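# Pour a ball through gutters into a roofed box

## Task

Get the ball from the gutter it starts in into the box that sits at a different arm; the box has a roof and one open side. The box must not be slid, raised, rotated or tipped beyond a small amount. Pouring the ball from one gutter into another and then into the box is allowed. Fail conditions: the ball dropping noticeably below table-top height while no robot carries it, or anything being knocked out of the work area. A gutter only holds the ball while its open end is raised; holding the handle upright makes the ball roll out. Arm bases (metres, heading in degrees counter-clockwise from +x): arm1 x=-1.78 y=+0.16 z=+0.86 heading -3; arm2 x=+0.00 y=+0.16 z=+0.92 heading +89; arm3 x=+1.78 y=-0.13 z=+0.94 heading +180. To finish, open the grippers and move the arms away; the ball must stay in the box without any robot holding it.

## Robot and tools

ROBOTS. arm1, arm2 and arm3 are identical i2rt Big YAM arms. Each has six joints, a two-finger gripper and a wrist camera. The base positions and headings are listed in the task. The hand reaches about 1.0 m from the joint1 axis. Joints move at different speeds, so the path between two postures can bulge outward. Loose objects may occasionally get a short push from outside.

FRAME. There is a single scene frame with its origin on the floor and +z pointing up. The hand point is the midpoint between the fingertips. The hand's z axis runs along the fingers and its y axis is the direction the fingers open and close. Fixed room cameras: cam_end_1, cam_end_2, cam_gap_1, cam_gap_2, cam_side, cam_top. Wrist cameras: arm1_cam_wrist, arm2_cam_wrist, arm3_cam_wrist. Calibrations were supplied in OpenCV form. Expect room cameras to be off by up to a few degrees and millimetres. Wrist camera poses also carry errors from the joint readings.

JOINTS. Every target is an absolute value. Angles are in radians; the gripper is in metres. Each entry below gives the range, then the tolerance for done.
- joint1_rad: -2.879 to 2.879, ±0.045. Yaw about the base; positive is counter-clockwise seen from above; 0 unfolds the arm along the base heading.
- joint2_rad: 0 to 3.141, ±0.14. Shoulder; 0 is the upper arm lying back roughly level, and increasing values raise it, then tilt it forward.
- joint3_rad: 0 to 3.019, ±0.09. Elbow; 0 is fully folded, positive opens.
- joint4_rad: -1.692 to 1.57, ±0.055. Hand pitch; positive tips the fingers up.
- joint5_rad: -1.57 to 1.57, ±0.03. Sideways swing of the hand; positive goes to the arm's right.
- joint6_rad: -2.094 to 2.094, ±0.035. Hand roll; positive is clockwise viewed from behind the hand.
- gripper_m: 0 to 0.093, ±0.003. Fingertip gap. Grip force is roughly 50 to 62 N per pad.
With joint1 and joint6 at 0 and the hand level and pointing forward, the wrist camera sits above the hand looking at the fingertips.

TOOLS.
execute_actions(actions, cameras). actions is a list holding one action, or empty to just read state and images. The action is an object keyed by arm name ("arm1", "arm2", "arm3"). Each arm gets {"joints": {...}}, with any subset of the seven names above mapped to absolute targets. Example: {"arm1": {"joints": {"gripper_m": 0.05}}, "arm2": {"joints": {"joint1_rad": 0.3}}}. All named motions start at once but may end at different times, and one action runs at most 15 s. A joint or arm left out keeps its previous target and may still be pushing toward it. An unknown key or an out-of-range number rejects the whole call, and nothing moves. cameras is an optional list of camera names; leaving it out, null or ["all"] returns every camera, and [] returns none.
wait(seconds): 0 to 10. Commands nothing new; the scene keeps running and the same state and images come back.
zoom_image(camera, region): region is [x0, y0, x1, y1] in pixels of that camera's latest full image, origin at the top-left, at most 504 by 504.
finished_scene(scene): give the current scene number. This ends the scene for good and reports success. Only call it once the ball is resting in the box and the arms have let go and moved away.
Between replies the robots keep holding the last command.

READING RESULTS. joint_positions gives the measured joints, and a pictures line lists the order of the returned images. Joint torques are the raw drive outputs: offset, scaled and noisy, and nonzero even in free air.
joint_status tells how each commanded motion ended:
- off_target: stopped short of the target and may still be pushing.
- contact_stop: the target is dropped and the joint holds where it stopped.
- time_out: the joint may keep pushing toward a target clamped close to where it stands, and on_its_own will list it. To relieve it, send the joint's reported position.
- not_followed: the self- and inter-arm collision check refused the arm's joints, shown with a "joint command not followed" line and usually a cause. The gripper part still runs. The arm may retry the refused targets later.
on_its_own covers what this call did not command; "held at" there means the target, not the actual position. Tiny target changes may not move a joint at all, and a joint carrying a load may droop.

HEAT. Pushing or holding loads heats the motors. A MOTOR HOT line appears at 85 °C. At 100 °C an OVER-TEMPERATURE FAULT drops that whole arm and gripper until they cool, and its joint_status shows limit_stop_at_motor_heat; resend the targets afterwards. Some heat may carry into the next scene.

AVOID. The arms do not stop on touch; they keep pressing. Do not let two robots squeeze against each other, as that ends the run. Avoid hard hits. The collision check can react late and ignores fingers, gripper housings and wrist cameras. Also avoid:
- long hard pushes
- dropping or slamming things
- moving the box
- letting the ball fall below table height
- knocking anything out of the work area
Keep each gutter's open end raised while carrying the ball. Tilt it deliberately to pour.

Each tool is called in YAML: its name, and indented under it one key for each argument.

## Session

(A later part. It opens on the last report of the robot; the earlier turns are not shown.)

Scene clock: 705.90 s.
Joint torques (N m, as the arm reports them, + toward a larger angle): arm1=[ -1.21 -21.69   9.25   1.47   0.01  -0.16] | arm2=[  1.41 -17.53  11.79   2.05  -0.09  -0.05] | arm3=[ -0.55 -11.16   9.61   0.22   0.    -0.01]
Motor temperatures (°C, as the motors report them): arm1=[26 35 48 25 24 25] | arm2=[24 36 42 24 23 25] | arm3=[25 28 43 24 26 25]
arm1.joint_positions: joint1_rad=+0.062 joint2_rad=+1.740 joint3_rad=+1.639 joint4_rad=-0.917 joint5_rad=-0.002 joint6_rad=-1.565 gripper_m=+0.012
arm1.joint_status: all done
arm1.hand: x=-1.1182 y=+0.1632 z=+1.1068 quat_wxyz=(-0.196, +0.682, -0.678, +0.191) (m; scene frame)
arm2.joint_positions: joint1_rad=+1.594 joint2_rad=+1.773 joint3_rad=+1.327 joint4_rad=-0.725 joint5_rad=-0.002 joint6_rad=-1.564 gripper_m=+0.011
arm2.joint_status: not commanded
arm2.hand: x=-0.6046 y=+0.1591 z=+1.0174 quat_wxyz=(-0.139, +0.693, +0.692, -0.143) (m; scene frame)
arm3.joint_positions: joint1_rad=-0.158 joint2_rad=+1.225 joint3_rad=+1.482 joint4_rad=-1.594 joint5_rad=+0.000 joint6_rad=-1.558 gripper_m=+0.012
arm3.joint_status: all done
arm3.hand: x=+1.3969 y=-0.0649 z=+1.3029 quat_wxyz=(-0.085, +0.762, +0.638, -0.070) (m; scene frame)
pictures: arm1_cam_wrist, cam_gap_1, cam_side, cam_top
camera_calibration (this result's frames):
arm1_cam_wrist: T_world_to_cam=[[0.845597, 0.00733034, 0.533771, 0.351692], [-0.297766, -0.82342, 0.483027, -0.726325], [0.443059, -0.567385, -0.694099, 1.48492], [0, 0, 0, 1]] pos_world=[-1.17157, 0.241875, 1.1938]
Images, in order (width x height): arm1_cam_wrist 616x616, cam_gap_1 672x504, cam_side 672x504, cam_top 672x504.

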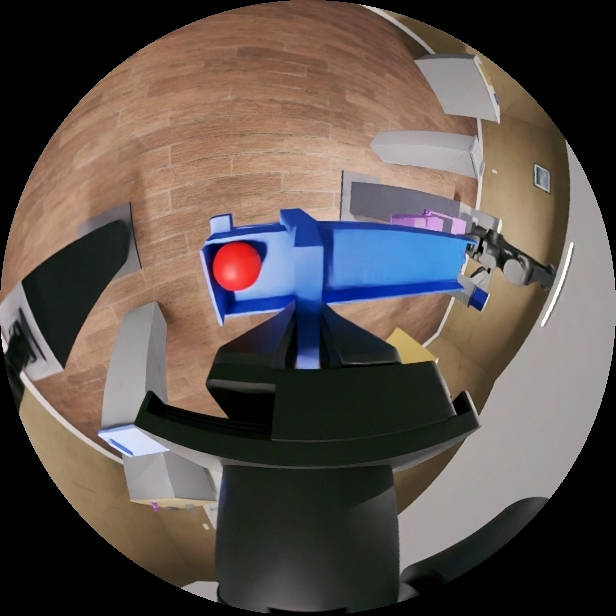

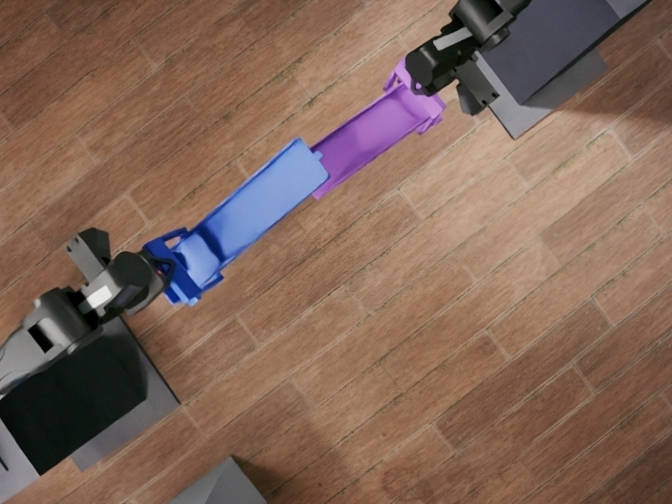

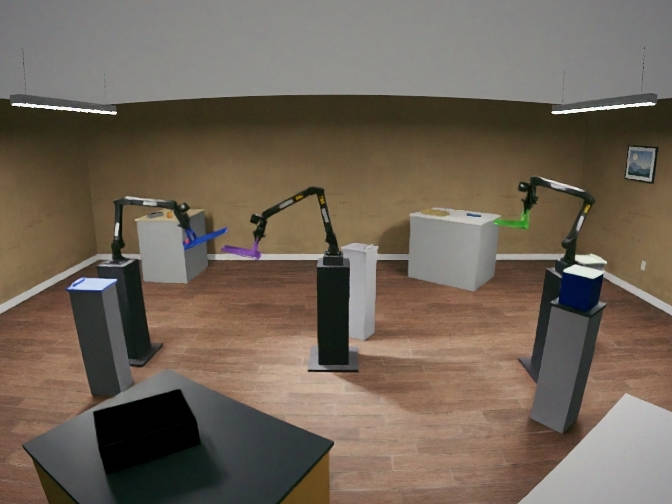

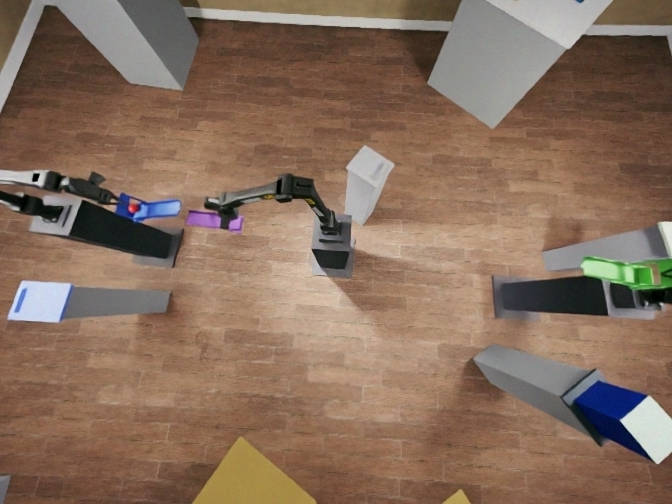

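execute_actions:
  actions:
    - {"arm1":{"joints":{"joint3_rad":2.03,"joint4_rad":-1.26}},"arm2":{"joints":{"joint2_rad":1.945,"joint3_rad":1.575,"joint4_rad":-0.79}},"arm3":{"joints":{"joint2_rad":1.8,"joint3_rad":1.36,"joint4_rad":-0.67}}}
  cameras: ["cam_side","cam_gap_1"]

Scene clock: 807.77 s.
Joint torques (N m, as the arm reports them, + toward a larger angle): arm1=[ -1.2  -19.87  12.54   0.8    0.    -0.15] | arm2=[  1.29 -19.79  15.21   0.54  -0.1   -0.05] | arm3=[ -1.03 -22.17   9.13   1.73   0.02  -0.03]
Motor temperatures (°C, as the motors report them): arm1=[26 36 51 25 24 25] | arm2=[24 37 43 24 23 25] | arm3=[25 29 44 24 26 25]
arm1.joint_positions: joint1_rad=+0.062 joint2_rad=+1.729 joint3_rad=+1.970 joint4_rad=-1.257 joint5_rad=-0.002 joint6_rad=-1.565 gripper_m=+0.012
arm1.joint_status: all done
arm1.hand: x=-1.1310 y=+0.1631 z=+1.2381 quat_wxyz=(-0.196, +0.682, -0.678, +0.191) (m; scene frame)
arm2.joint_positions: joint1_rad=+1.594 joint2_rad=+1.952 joint3_rad=+1.520 joint4_rad=-0.780 joint5_rad=-0.002 joint6_rad=-1.565 gripper_m=+0.011
arm2.joint_status: all done
arm2.hand: x=-0.6589 y=+0.1587 z=+0.9874 quat_wxyz=(-0.124, +0.696, +0.695, -0.129) (m; scene frame)
arm3.joint_positions: joint1_rad=-0.158 joint2_rad=+1.832 joint3_rad=+1.334 joint4_rad=-0.690 joint5_rad=+0.000 joint6_rad=-1.560 gripper_m=+0.012
arm3.joint_status: all done
arm3.hand: x=+1.1749 y=-0.0270 z=+1.0007 quat_wxyz=(-0.141, +0.753, +0.632, -0.118) (m; scene frame)
pictures: cam_gap_1, cam_side
Images, in order (width x height): cam_gap_1 672x504, cam_side 672x504.

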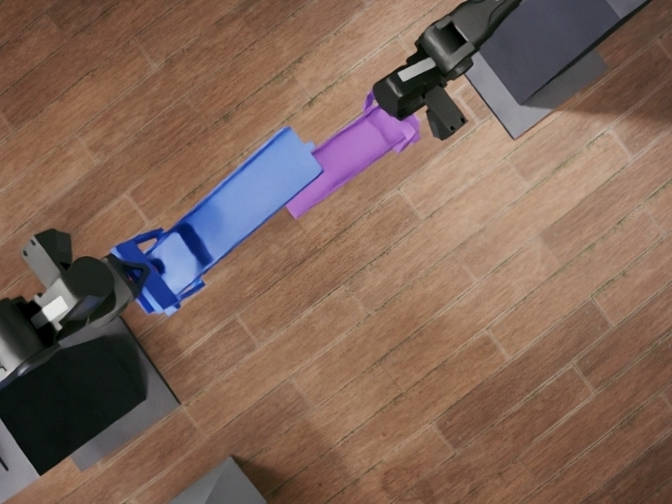

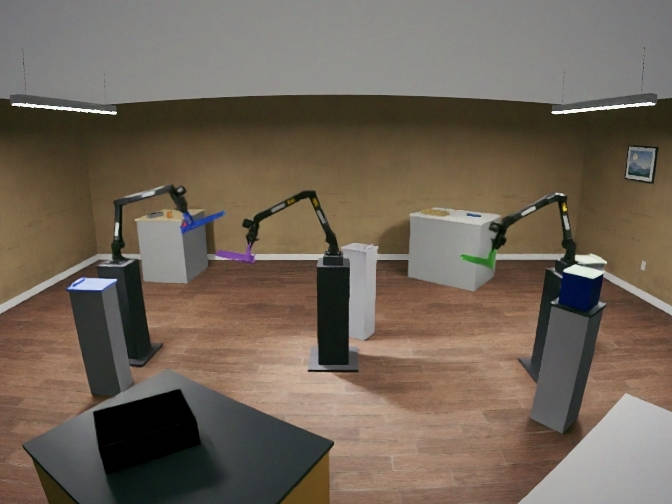

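execute_actions:
  actions: []

Scene clock: 840.90 s.
Joint torques (N m, as the arm reports them, + toward a larger angle): arm1=[ -1.26 -20.    12.49   0.79   0.01  -0.15] | arm2=[  1.34 -19.7   15.23   0.54  -0.1   -0.05] | arm3=[ -0.28 -22.01   9.2    1.37  -0.1   -0.02]
Motor temperatures (°C, as the motors report them): arm1=[26 36 60 24 23 25] | arm2=[24 38 48 23 23 25] | arm3=[25 33 44 24 26 25]
arm1.joint_positions: joint1_rad=+0.062 joint2_rad=+1.729 joint3_rad=+1.970 joint4_rad=-1.257 joint5_rad=-0.002 joint6_rad=-1.565 gripper_m=+0.012
arm1.joint_status: all done
arm1.hand: x=-1.1310 y=+0.1631 z=+1.2381 quat_wxyz=(-0.196, +0.682, -0.678, +0.191) (m; scene frame)
arm2.joint_positions: joint1_rad=+1.594 joint2_rad=+1.952 joint3_rad=+1.520 joint4_rad=-0.780 joint5_rad=-0.002 joint6_rad=-1.565 gripper_m=+0.011
arm2.joint_status: all done
arm2.hand: x=-0.6589 y=+0.1587 z=+0.9874 quat_wxyz=(-0.124, +0.696, +0.695, -0.129) (m; scene frame)
arm3.joint_positions: joint1_rad=-0.158 joint2_rad=+1.832 joint3_rad=+1.334 joint4_rad=-0.690 joint5_rad=+0.000 joint6_rad=-1.560 gripper_m=+0.012
arm3.joint_status: all done
arm3.hand: x=+1.1749 y=-0.0270 z=+1.0007 quat_wxyz=(-0.141, +0.753, +0.632, -0.118) (m; scene frame)
pictures: arm1_cam_wrist, arm2_cam_wrist, arm3_cam_wrist, cam_end_1, cam_end_2, cam_gap_1, cam_gap_2, cam_side, cam_top
camera_calibration (this result's frames):
arm1_cam_wrist: T_world_to_cam=[[0.844578, 0.00731951, 0.535383, 0.289286], [-0.298686, -0.82343, 0.482441, -0.793968], [0.444382, -0.567371, -0.693264, 1.58209], [0, 0, 0, 1]] pos_world=[-1.18452, 0.241736, 1.32497]
arm2_cam_wrist: T_world_to_cam=[[-0.939905, 0.00195077, 0.341431, -0.956354], [0.196493, 0.820887, 0.536223, -0.523081], [-0.27923, 0.571088, -0.771938, 0.612521], [0, 0, 0, 1]] pos_world=[-0.625066, 0.081452, 1.07985]
arm3_cam_wrist: T_world_to_cam=[[-0.917397, 0.174703, 0.357578, 0.725181], [0.355328, 0.764219, 0.538249, -0.927881], [-0.179235, 0.620845, -0.763168, 1.11263], [0, 0, 0, 1]] pos_world=[1.1944, -0.108359, 1.08925]
Images, in order (width x height): arm1_cam_wrist 616x616, arm2_cam_wrist 616x616, arm3_cam_wrist 616x616, cam_end_1 672x504, cam_end_2 672x504, cam_gap_1 672x504, cam_gap_2 672x504, cam_side 672x504, cam_top 672x504.

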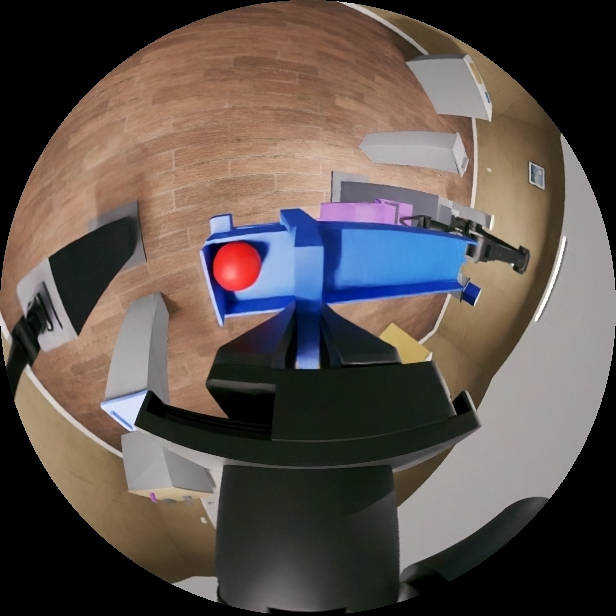

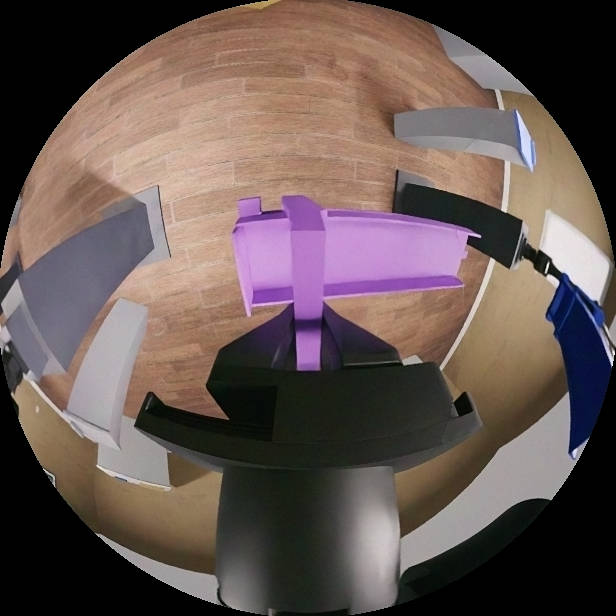

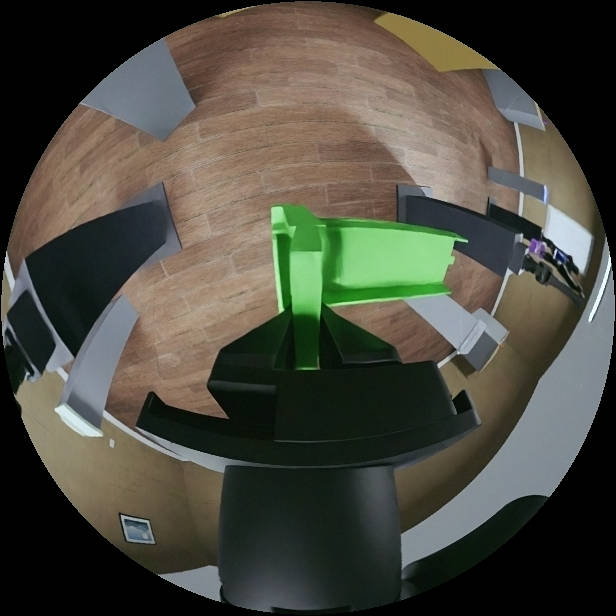

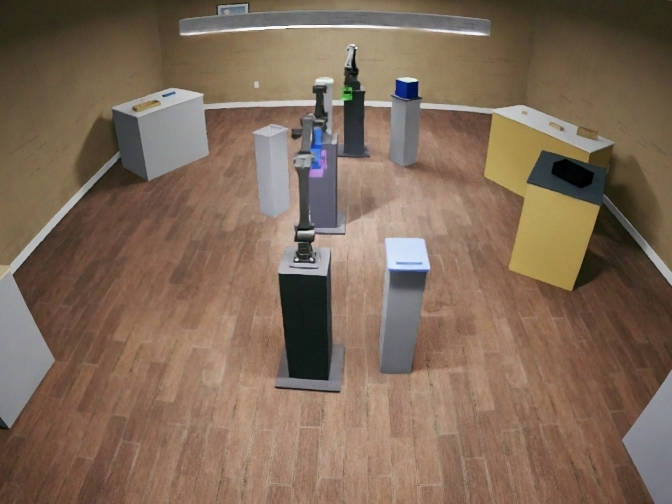

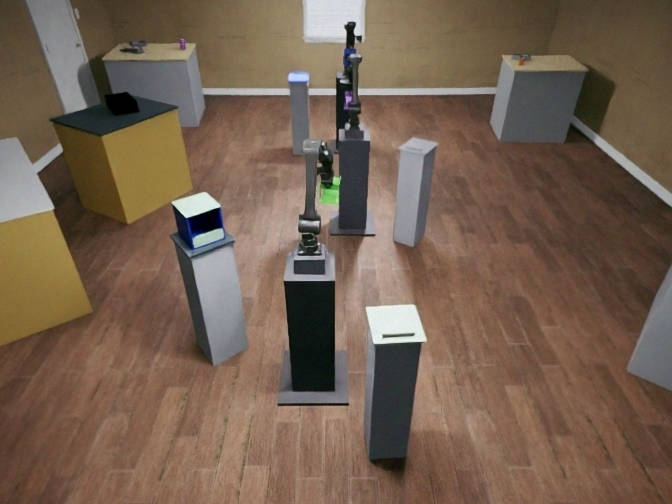

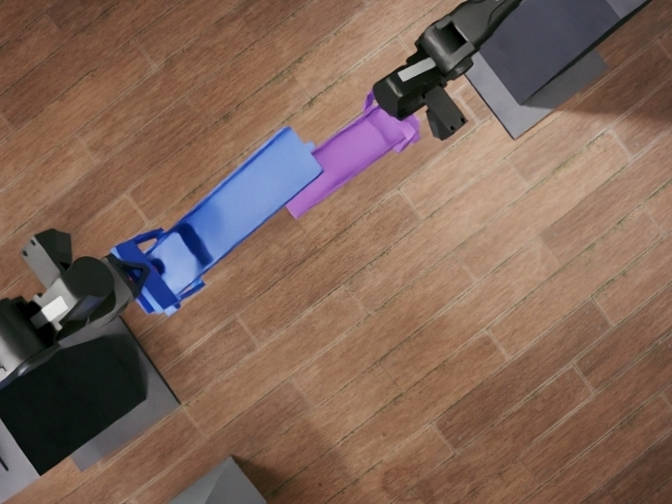

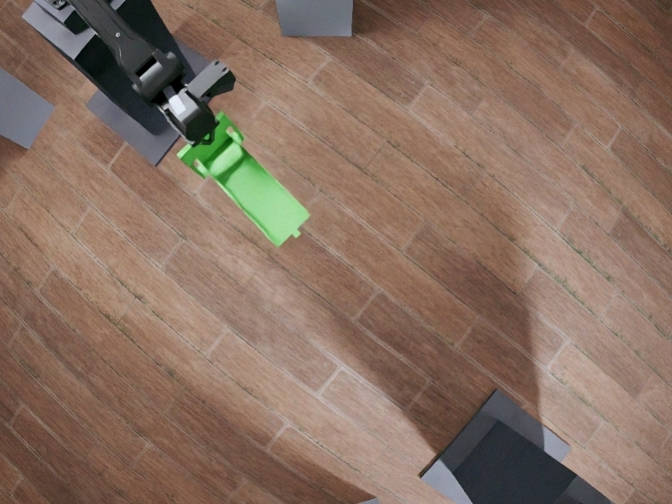

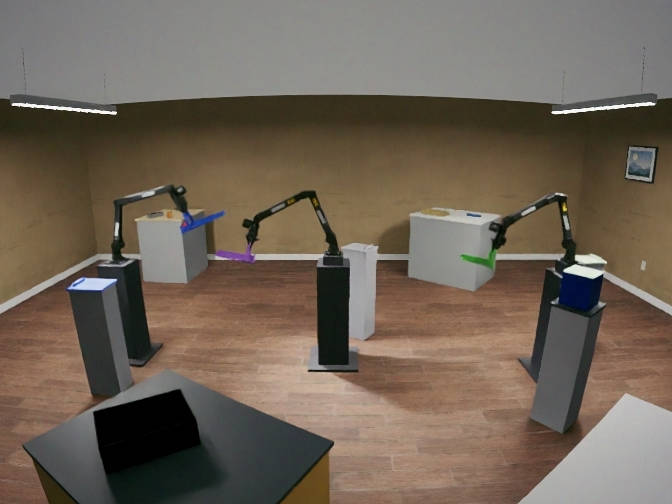

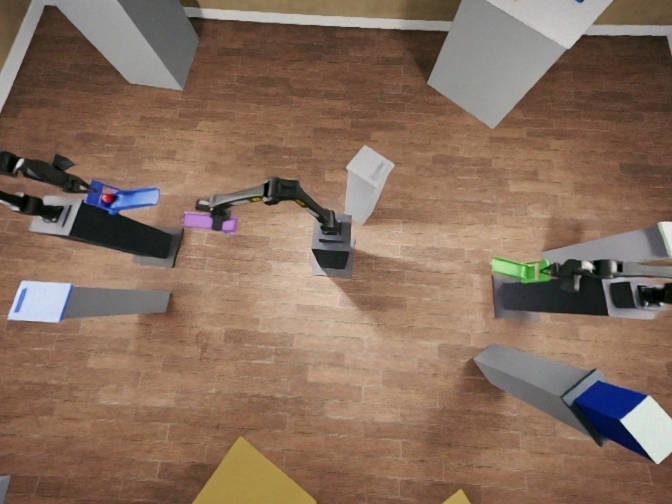

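execute_actions:
  actions:
    - {"arm1":{"joints":{"joint2_rad":1.93,"joint3_rad":2.07,"joint4_rad":-1.257}}}
  cameras: ["cam_side","cam_gap_1","arm1_cam_wrist"]

Scene clock: 864.77 s.
Joint torques (N m, as the arm reports them, + toward a larger angle): arm1=[ -1.3  -27.24  11.68   0.64   0.    -0.16] | arm2=[  1.33 -19.73  15.21   0.53  -0.09  -0.05] | arm3=[ -0.91 -22.23   9.36   1.36  -0.05  -0.06]
Motor temperatures (°C, as the motors report them): arm1=[26 36 62 24 23 25] | arm2=[24 39 49 23 23 25] | arm3=[25 34 44 24 26 25]
arm1.joint_positions: joint1_rad=+0.062 joint2_rad=+1.967 joint3_rad=+2.021 joint4_rad=-1.258 joint5_rad=-0.002 joint6_rad=-1.565 gripper_m=+0.012
arm1.joint_status: all done
arm1.hand: x=-1.0796 y=+0.1636 z=+1.1067 quat_wxyz=(-0.131, +0.697, -0.693, +0.127) (m; scene frame)
arm2.joint_positions: joint1_rad=+1.594 joint2_rad=+1.952 joint3_rad=+1.520 joint4_rad=-0.780 joint5_rad=-0.002 joint6_rad=-1.565 gripper_m=+0.011
arm2.joint_status: not commanded
arm2.hand: x=-0.6589 y=+0.1587 z=+0.9874 quat_wxyz=(-0.124, +0.696, +0.695, -0.129) (m; scene frame)
arm3.joint_positions: joint1_rad=-0.158 joint2_rad=+1.832 joint3_rad=+1.334 joint4_rad=-0.690 joint5_rad=+0.000 joint6_rad=-1.560 gripper_m=+0.012
arm3.joint_status: not commanded
arm3.hand: x=+1.1749 y=-0.0270 z=+1.0007 quat_wxyz=(-0.141, +0.753, +0.632, -0.118) (m; scene frame)
pictures: arm1_cam_wrist, cam_gap_1, cam_side
camera_calibration (this result's frames):
arm1_cam_wrist: T_world_to_cam=[[0.929776, 0.00822484, 0.368035, 0.59327], [-0.203073, -0.822416, 0.531407, -0.665913], [0.307048, -0.568827, -0.762992, 1.39762], [0, 0, 0, 1]] pos_world=[-1.11597, 0.242465, 1.2019]
Images, in order (width x height): arm1_cam_wrist 616x616, cam_gap_1 672x504, cam_side 672x504.

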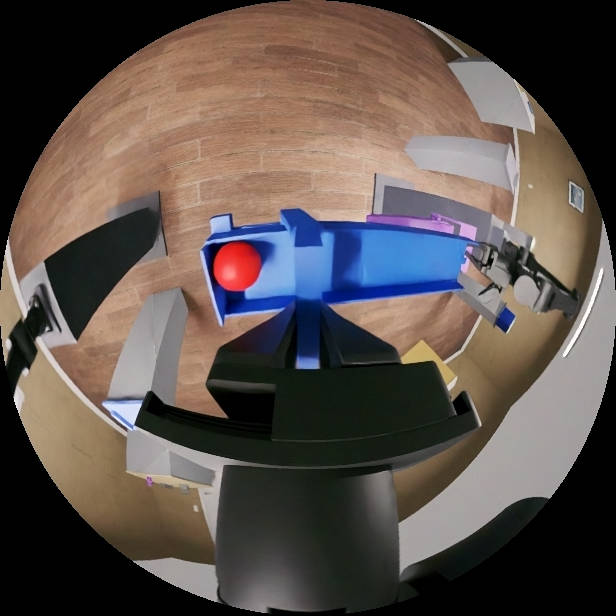

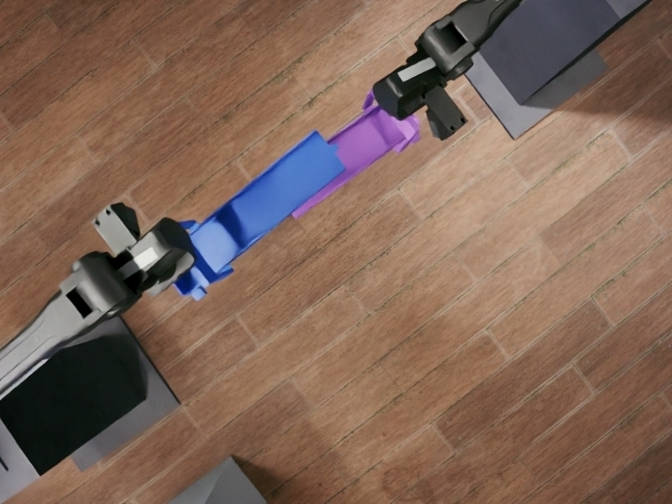

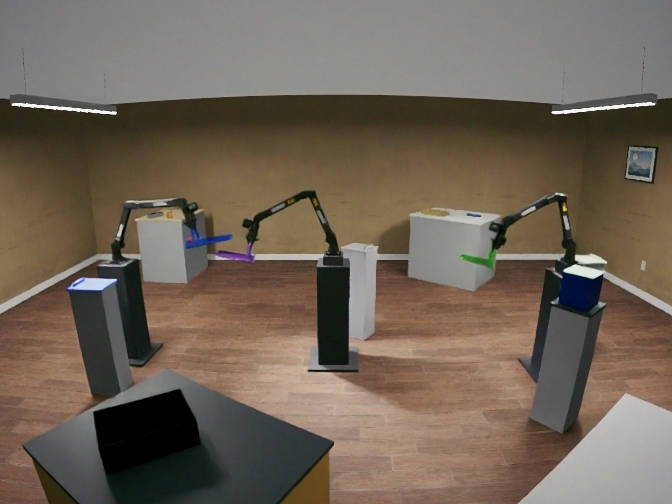

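zoom_image:
  camera: "cam_side"
  region: [170, 190, 290, 280]

zoom_image:
  camera: "cam_gap_1"
  region: [240, 70, 480, 250]

Region (170, 190, 290, 280) of cam_side's 672x504 image, scaled by 4.200, with more detail than that image has; it fills the top 378 rows of this view, and the rest is white.

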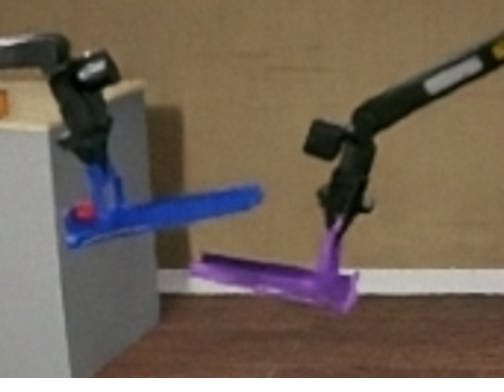

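Region (240, 70, 480, 250) of cam_gap_1's 672x504 image, scaled by 2.100, with more detail than that image has; it fills the top 378 rows of this view, and the rest is white.

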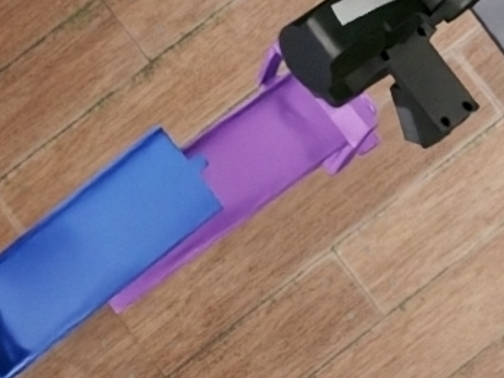

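execute_actions:
  actions:
    - {"arm1":{"joints":{"joint2_rad":1.967,"joint3_rad":2.12,"joint4_rad":-1.40}}}
  cameras: ["cam_side","cam_gap_1","arm1_cam_wrist"]

zoom_image:
  camera: "cam_side"
  region: [170, 190, 290, 280]

Scene clock: 891.70 s.
Joint torques (N m, as the arm reports them, + toward a larger angle): arm1=[ -1.25 -23.04  13.61   0.22  -0.01  -0.17] | arm2=[  1.38 -19.69  15.23   0.55  -0.1   -0.05] | arm3=[ -0.12 -21.35   9.29   1.44  -0.01  -0.02]
Motor temperatures (°C, as the motors report them): arm1=[26 39 62 24 23 25] | arm2=[24 39 50 23 23 25] | arm3=[25 34 45 24 26 25]
arm1.joint_positions: joint1_rad=+0.062 joint2_rad=+1.968 joint3_rad=+2.043 joint4_rad=-1.392 joint5_rad=-0.002 joint6_rad=-1.565 gripper_m=+0.012
arm1.joint_status: all done
arm1.hand: x=-1.1064 y=+0.1633 z=+1.1054 quat_wxyz=(-0.091, +0.703, -0.700, +0.088) (m; scene frame)
arm2.joint_positions: joint1_rad=+1.594 joint2_rad=+1.952 joint3_rad=+1.520 joint4_rad=-0.780 joint5_rad=-0.002 joint6_rad=-1.565 gripper_m=+0.011
arm2.joint_status: not commanded
arm2.hand: x=-0.6589 y=+0.1587 z=+0.9874 quat_wxyz=(-0.124, +0.696, +0.695, -0.129) (m; scene frame)
arm3.joint_positions: joint1_rad=-0.158 joint2_rad=+1.832 joint3_rad=+1.334 joint4_rad=-0.690 joint5_rad=+0.000 joint6_rad=-1.560 gripper_m=+0.012
arm3.joint_status: not commanded
arm3.hand: x=+1.1749 y=-0.0270 z=+1.0007 quat_wxyz=(-0.141, +0.753, +0.632, -0.118) (m; scene frame)
pictures: arm1_cam_wrist, cam_gap_1, cam_side
camera_calibration (this result's frames):
arm1_cam_wrist: T_world_to_cam=[[0.965718, 0.00860711, 0.259449, 0.778392], [-0.141007, -0.821758, 0.552115, -0.625209], [0.217956, -0.569772, -0.792373, 1.33873], [0, 0, 0, 1]] pos_world=[-1.13165, 0.242298, 1.204]
Images, in order (width x height): arm1_cam_wrist 616x616, cam_gap_1 672x504, cam_side 672x504.

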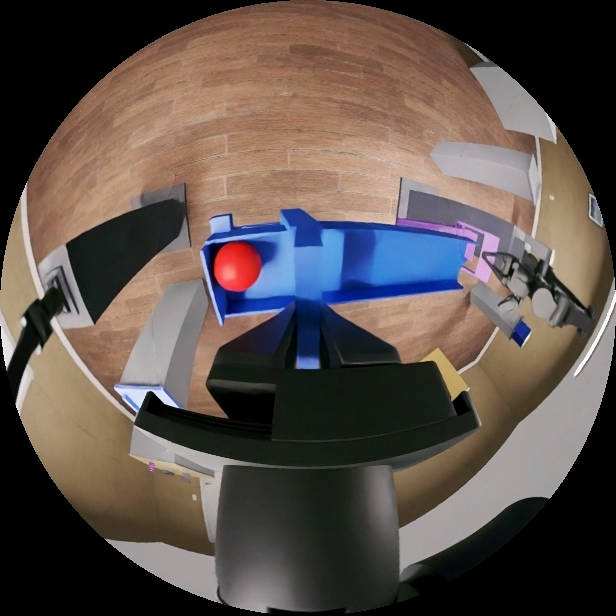

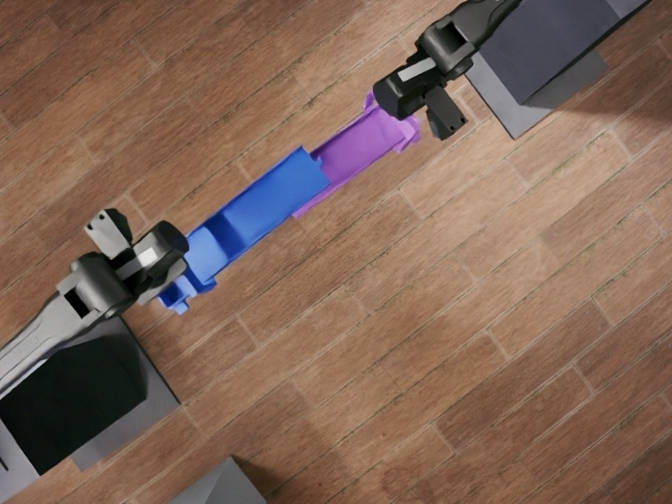

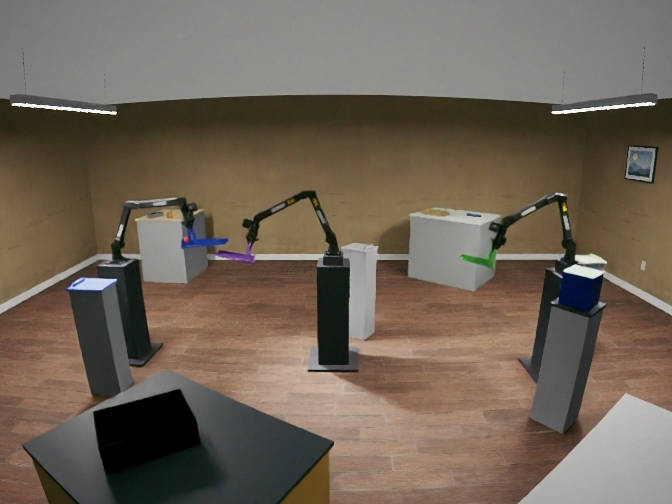

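Region (170, 190, 290, 280) of cam_side's 672x504 image, scaled by 4.200, with more detail than that image has; it fills the top 378 rows of this view, and the rest is white.

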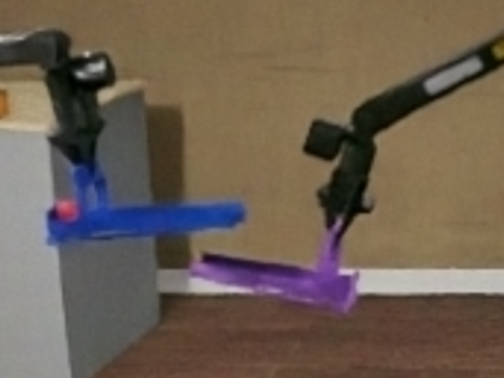

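execute_actions:
  actions:
    - {"arm1":{"joints":{"joint2_rad":1.967,"joint3_rad":2.17,"joint4_rad":-1.53}}}
  cameras: ["cam_side","arm2_cam_wrist","arm1_cam_wrist"]

zoom_image:
  camera: "cam_side"
  region: [170, 190, 290, 280]

Scene clock: 904.30 s.
Joint torques (N m, as the arm reports them, + toward a larger angle): arm1=[ -1.34 -23.46  12.86   0.02  -0.01  -0.19] | arm2=[  1.26 -19.73  15.22   0.54  -0.1   -0.05] | arm3=[ -0.36 -21.67   9.29   1.51  -0.03  -0.03]
Motor temperatures (°C, as the motors report them): arm1=[26 38 66 24 23 25] | arm2=[24 39 50 23 23 25] | arm3=[25 35 45 24 26 25]
arm1.joint_positions: joint1_rad=+0.062 joint2_rad=+1.973 joint3_rad=+2.101 joint4_rad=-1.521 joint5_rad=-0.002 joint6_rad=-1.565 gripper_m=+0.012
arm1.joint_status: all done
arm1.hand: x=-1.1251 y=+0.1631 z=+1.1209 quat_wxyz=(-0.064, +0.706, -0.703, +0.061) (m; scene frame)
arm2.joint_positions: joint1_rad=+1.594 joint2_rad=+1.952 joint3_rad=+1.520 joint4_rad=-0.780 joint5_rad=-0.002 joint6_rad=-1.565 gripper_m=+0.011
arm2.joint_status: not commanded
arm2.hand: x=-0.6589 y=+0.1587 z=+0.9874 quat_wxyz=(-0.124, +0.696, +0.695, -0.129) (m; scene frame)
arm3.joint_positions: joint1_rad=-0.158 joint2_rad=+1.832 joint3_rad=+1.334 joint4_rad=-0.690 joint5_rad=+0.000 joint6_rad=-1.560 gripper_m=+0.012
arm3.joint_status: not commanded
arm3.hand: x=+1.1749 y=-0.0270 z=+1.0007 quat_wxyz=(-0.141, +0.753, +0.632, -0.118) (m; scene frame)
pictures: arm1_cam_wrist, arm2_cam_wrist, cam_side
camera_calibration (this result's frames):
arm1_cam_wrist: T_world_to_cam=[[0.982471, 0.00878548, 0.186208, 0.893283], [-0.0991333, -0.821314, 0.561798, -0.600397], [0.157871, -0.570409, -0.806046, 1.30282], [0, 0, 0, 1]] pos_world=[-1.14282, 0.24218, 1.2211]
arm2_cam_wrist: T_world_to_cam=[[-0.939905, 0.00195077, 0.341431, -0.956354], [0.196493, 0.820887, 0.536223, -0.523081], [-0.27923, 0.571088, -0.771938, 0.612521], [0, 0, 0, 1]] pos_world=[-0.625066, 0.081452, 1.07985]
Images, in order (width x height): arm1_cam_wrist 616x616, arm2_cam_wrist 616x616, cam_side 672x504.

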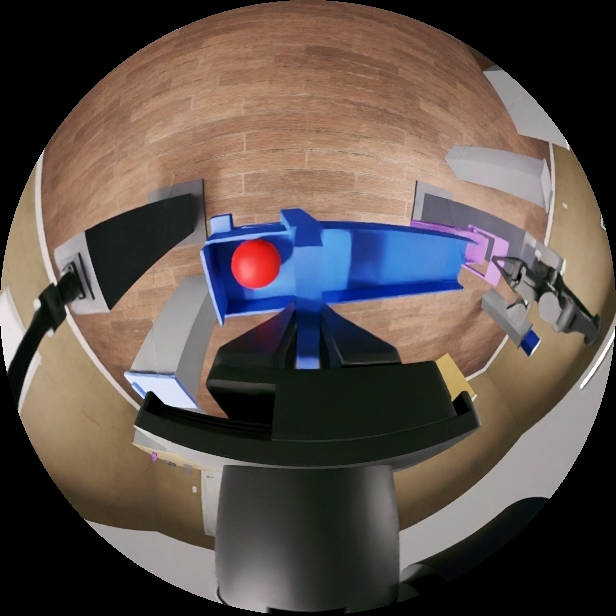

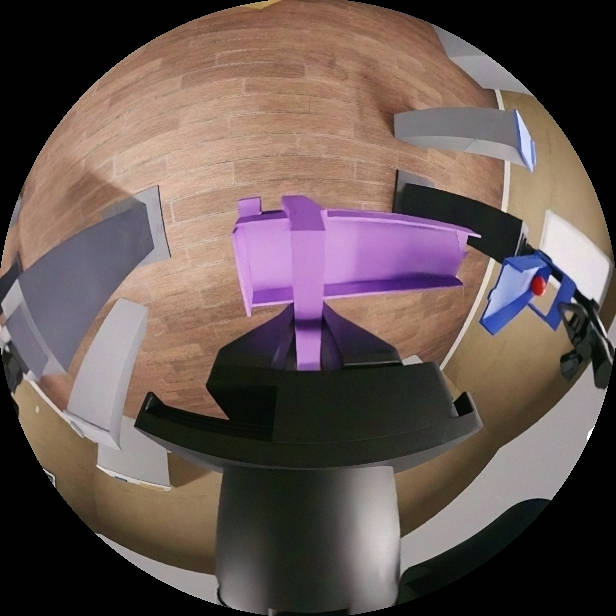

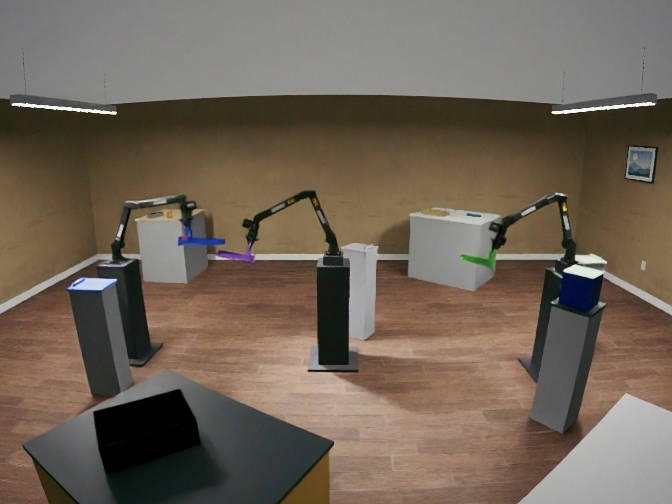

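Region (170, 190, 290, 280) of cam_side's 672x504 image, scaled by 4.200, with more detail than that image has; it fills the top 378 rows of this view, and the rest is white.

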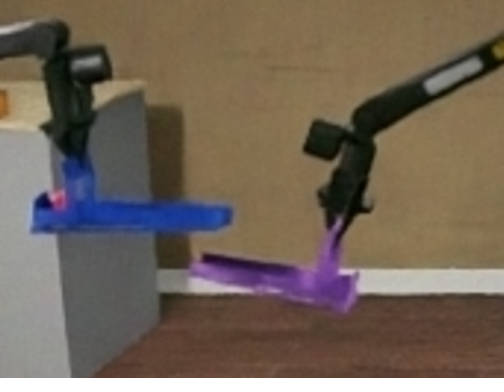

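execute_actions:
  actions: []
  cameras: ["arm2_cam_wrist","arm1_cam_wrist"]

Scene clock: 916.37 s.
Joint torques (N m, as the arm reports them, + toward a larger angle): arm1=[ -1.35 -23.5   12.79   0.13  -0.02  -0.19] | arm2=[  1.36 -19.8   15.11   0.71  -0.15  -0.04] | arm3=[ -0.36 -21.73   9.37   1.3   -0.03  -0.04]
Motor temperatures (°C, as the motors report them): arm1=[26 38 66 24 23 25] | arm2=[24 39 50 23 23 25] | arm3=[25 35 45 24 26 25]
arm1.joint_positions: joint1_rad=+0.062 joint2_rad=+1.973 joint3_rad=+2.101 joint4_rad=-1.523 joint5_rad=-0.002 joint6_rad=-1.565 gripper_m=+0.012
arm1.joint_status: all done
arm1.hand: x=-1.1256 y=+0.1631 z=+1.1208 quat_wxyz=(-0.063, +0.706, -0.703, +0.061) (m; scene frame)
arm2.joint_positions: joint1_rad=+1.593 joint2_rad=+1.952 joint3_rad=+1.521 joint4_rad=-0.784 joint5_rad=+0.000 joint6_rad=-1.566 gripper_m=+0.011
arm2.joint_status: not commanded
arm2.hand: x=-0.6584 y=+0.1593 z=+0.9876 quat_wxyz=(-0.124, +0.696, +0.696, -0.127) (m; scene frame)
arm3.joint_positions: joint1_rad=-0.158 joint2_rad=+1.832 joint3_rad=+1.334 joint4_rad=-0.690 joint5_rad=+0.000 joint6_rad=-1.560 gripper_m=+0.012
arm3.joint_status: not commanded
arm3.hand: x=+1.1749 y=-0.0270 z=+1.0007 quat_wxyz=(-0.141, +0.753, +0.632, -0.118) (m; scene frame)
pictures: arm1_cam_wrist, arm2_cam_wrist
camera_calibration (this result's frames):
arm1_cam_wrist: T_world_to_cam=[[0.982895, 0.00879357, 0.183959, 0.896842], [-0.0979042, -0.821082, 0.562351, -0.59973], [0.155991, -0.570742, -0.806176, 1.30087], [0, 0, 0, 1]] pos_world=[-1.14314, 0.24215, 1.22101]
arm2_cam_wrist: T_world_to_cam=[[-0.940938, 0.00117522, 0.338577, -0.953652], [0.194837, 0.819708, 0.538625, -0.527006], [-0.276901, 0.57278, -0.771524, 0.61329], [0, 0, 0, 1]] pos_world=[-0.624827, 0.0818316, 1.07991]
Images, in order (width x height): arm1_cam_wrist 616x616, arm2_cam_wrist 616x616.

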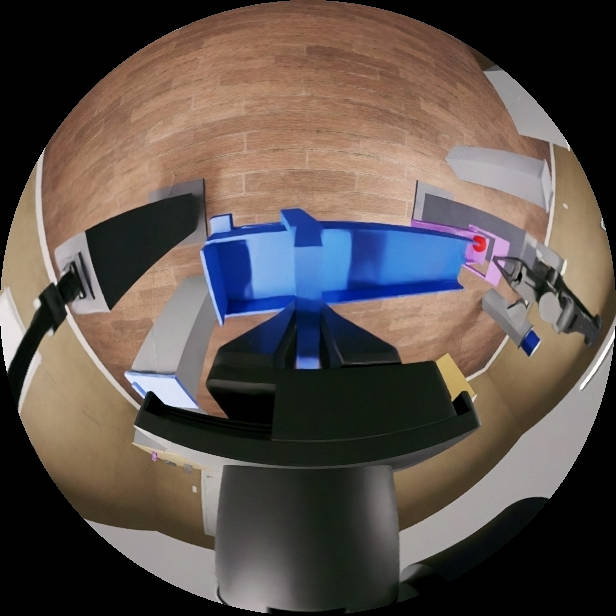

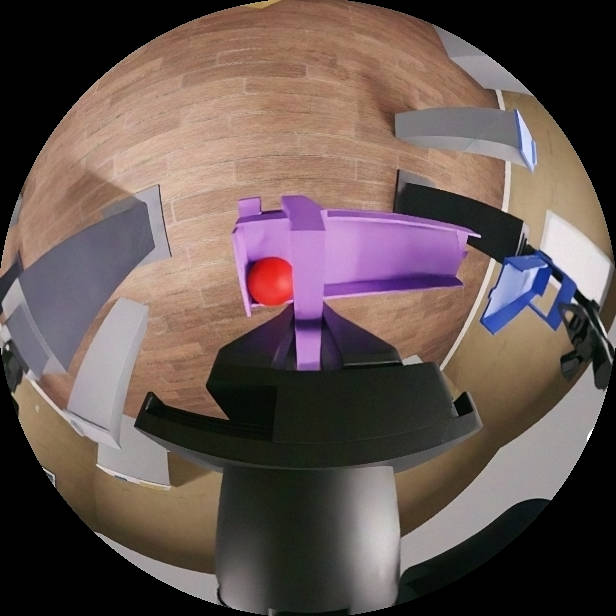

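execute_actions:
  actions:
    - {"arm1":{"joints":{"joint1_rad":-0.6,"joint2_rad":1.70,"joint3_rad":2.10,"joint4_rad":-1.3}}}
  cameras: ["cam_top"]

execute_actions:
  actions:
    - {"arm1":{"joints":{"joint1_rad":-1.206,"joint2_rad":1.80,"joint3_rad":1.85,"joint4_rad":-1.60,"joint5_rad":0.298,"joint6_rad":0.314}},"arm2":{"joints":{"joint2_rad":1.70,"joint3_rad":1.56,"joint4_rad":-0.82}}}
  cameras: ["cam_top","cam_side","arm1_cam_wrist","arm2_cam_wrist"]

Scene clock: 940.13 s.
Joint torques (N m, as the arm reports them, + toward a larger angle): arm1=[ -0.82 -18.51   9.21   1.56  -0.08  -0.14] | arm2=[  1.39 -19.73  15.12   0.73  -0.15  -0.04] | arm3=[ -0.8  -21.68   9.15   1.31  -0.07  -0.02]
Motor temperatures (°C, as the motors report them): arm1=[26 38 67 24 23 25] | arm2=[24 40 51 23 23 25] | arm3=[25 35 45 24 26 25]
arm1.joint_positions: joint1_rad=-0.596 joint2_rad=+1.704 joint3_rad=+2.084 joint4_rad=-1.316 joint5_rad=+0.000 joint6_rad=-1.565 gripper_m=+0.012
arm1.joint_status: all done
arm1.hand: x=-1.2699 y=-0.2303 z=+1.3022 quat_wxyz=(-0.140, +0.421, -0.852, +0.279) (m; scene frame)
arm2.joint_positions: joint1_rad=+1.593 joint2_rad=+1.952 joint3_rad=+1.521 joint4_rad=-0.784 joint5_rad=+0.000 joint6_rad=-1.566 gripper_m=+0.011
arm2.joint_status: not commanded
arm2.hand: x=-0.6584 y=+0.1593 z=+0.9876 quat_wxyz=(-0.124, +0.696, +0.696, -0.127) (m; scene frame)
arm3.joint_positions: joint1_rad=-0.158 joint2_rad=+1.832 joint3_rad=+1.334 joint4_rad=-0.690 joint5_rad=+0.000 joint6_rad=-1.560 gripper_m=+0.012
arm3.joint_status: not commanded
arm3.hand: x=+1.1749 y=-0.0270 z=+1.0007 quat_wxyz=(-0.141, +0.753, +0.632, -0.118) (m; scene frame)
pictures: cam_top
Images, in order (width x height): cam_top 672x504.

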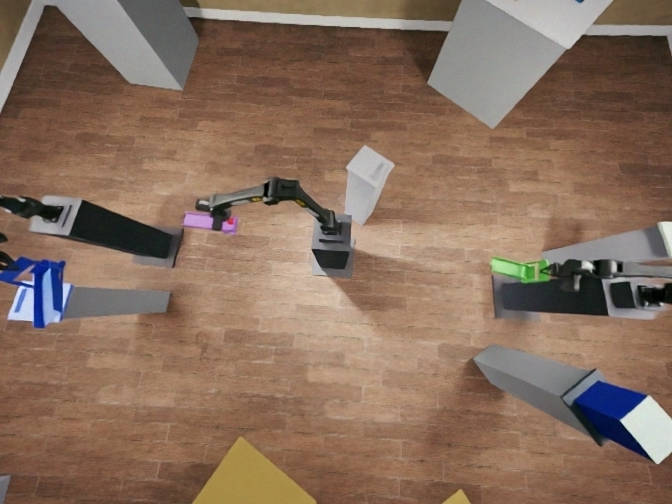

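Scene clock: 942.43 s.
Joint torques (N m, as the arm reports them, + toward a larger angle): arm1=[ -1.   -22.28   9.09  -0.36   0.45  -0.05] | arm2=[  1.29 -16.58  14.34   1.09  -0.15  -0.02] | arm3=[ -0.72 -22.76   9.3    1.71  -0.02  -0.04]
Motor temperatures (°C, as the motors report them): arm1=[26 38 66 24 23 25] | arm2=[24 39 51 23 23 25] | arm3=[25 36 45 24 26 25]
arm1.joint_positions: joint1_rad=-1.200 joint2_rad=+1.823 joint3_rad=+1.831 joint4_rad=-1.588 joint5_rad=+0.294 joint6_rad=+0.305 gripper_m=+0.012
arm1.joint_status: all done
arm1.hand: x=-1.6515 y=-0.3932 z=+1.1070 quat_wxyz=(+0.070, -0.694, -0.705, +0.128) (m; scene frame)
arm2.joint_positions: joint1_rad=+1.593 joint2_rad=+1.701 joint3_rad=+1.528 joint4_rad=-0.815 joint5_rad=+0.000 joint6_rad=-1.566 gripper_m=+0.011
arm2.joint_status: all done
arm2.hand: x=-0.6497 y=+0.1598 z=+1.1472 quat_wxyz=(-0.202, +0.677, +0.677, -0.206) (m; scene frame)
arm3.joint_positions: joint1_rad=-0.158 joint2_rad=+1.832 joint3_rad=+1.334 joint4_rad=-0.690 joint5_rad=+0.000 joint6_rad=-1.560 gripper_m=+0.012
arm3.joint_status: not commanded
arm3.hand: x=+1.1749 y=-0.0270 z=+1.0007 quat_wxyz=(-0.141, +0.753, +0.632, -0.118) (m; scene frame)
pictures: arm1_cam_wrist, arm2_cam_wrist, cam_side, cam_top
camera_calibration (this result's frames):
arm1_cam_wrist: T_world_to_cam=[[-0.957642, -0.00684815, 0.28788, -1.90484], [0.139379, 0.863787, 0.484195, 0.0407555], [-0.251983, 0.50381, -0.826245, 0.825214], [0, 0, 0, 1]] pos_world=[-1.62189, -0.464, 1.21046]
arm2_cam_wrist: T_world_to_cam=[[-0.8402, 0.00217993, 0.542272, -1.16793], [0.311771, 0.820137, 0.479764, -0.471631], [-0.443691, 0.572163, -0.689759, 0.536563], [0, 0, 0, 1]] pos_world=[-0.596189, 0.0823467, 1.22971]
Images, in order (width x height): arm1_cam_wrist 616x616, arm2_cam_wrist 616x616, cam_side 672x504, cam_top 672x504.

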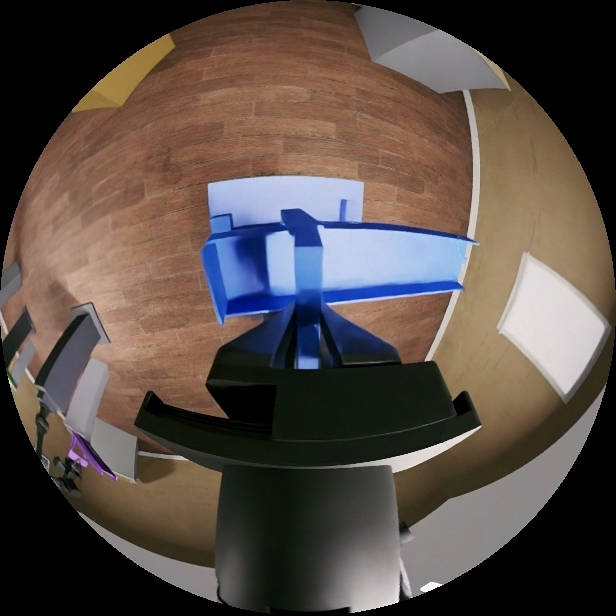

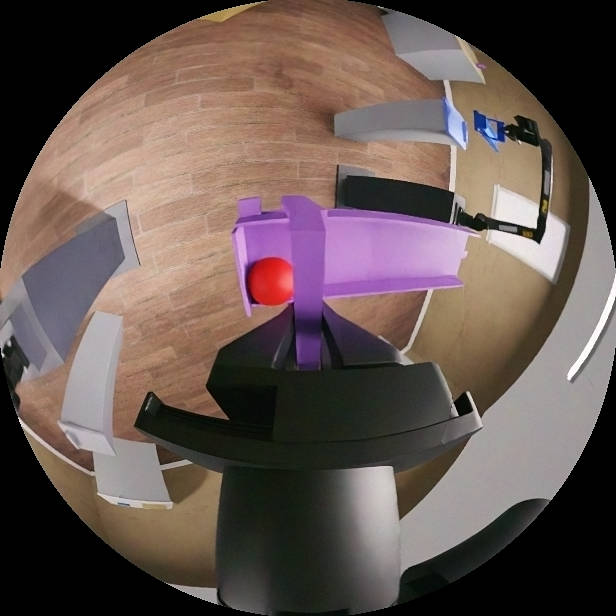

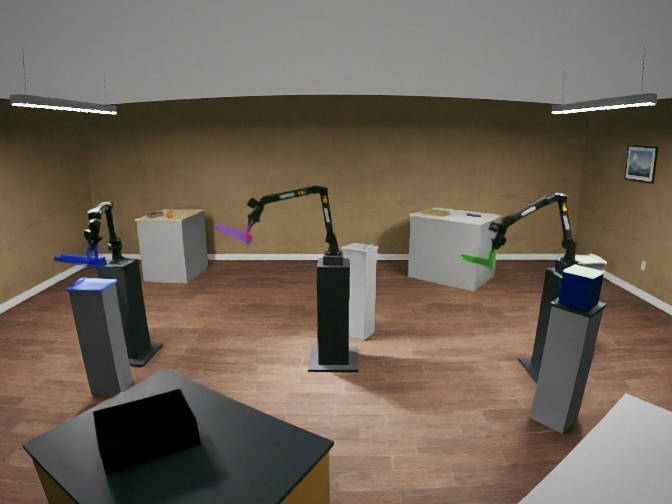

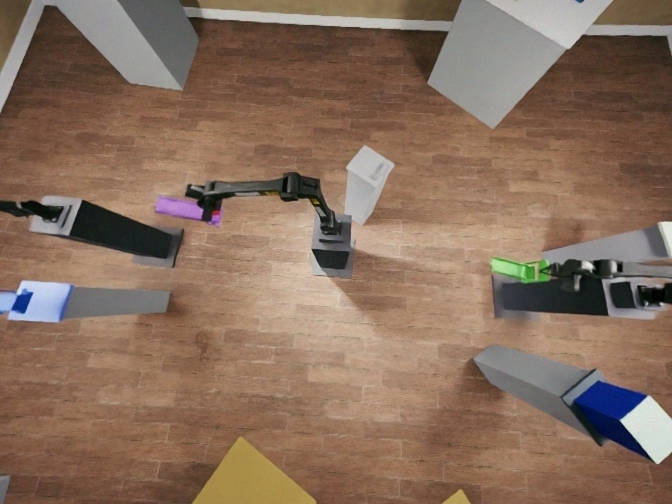

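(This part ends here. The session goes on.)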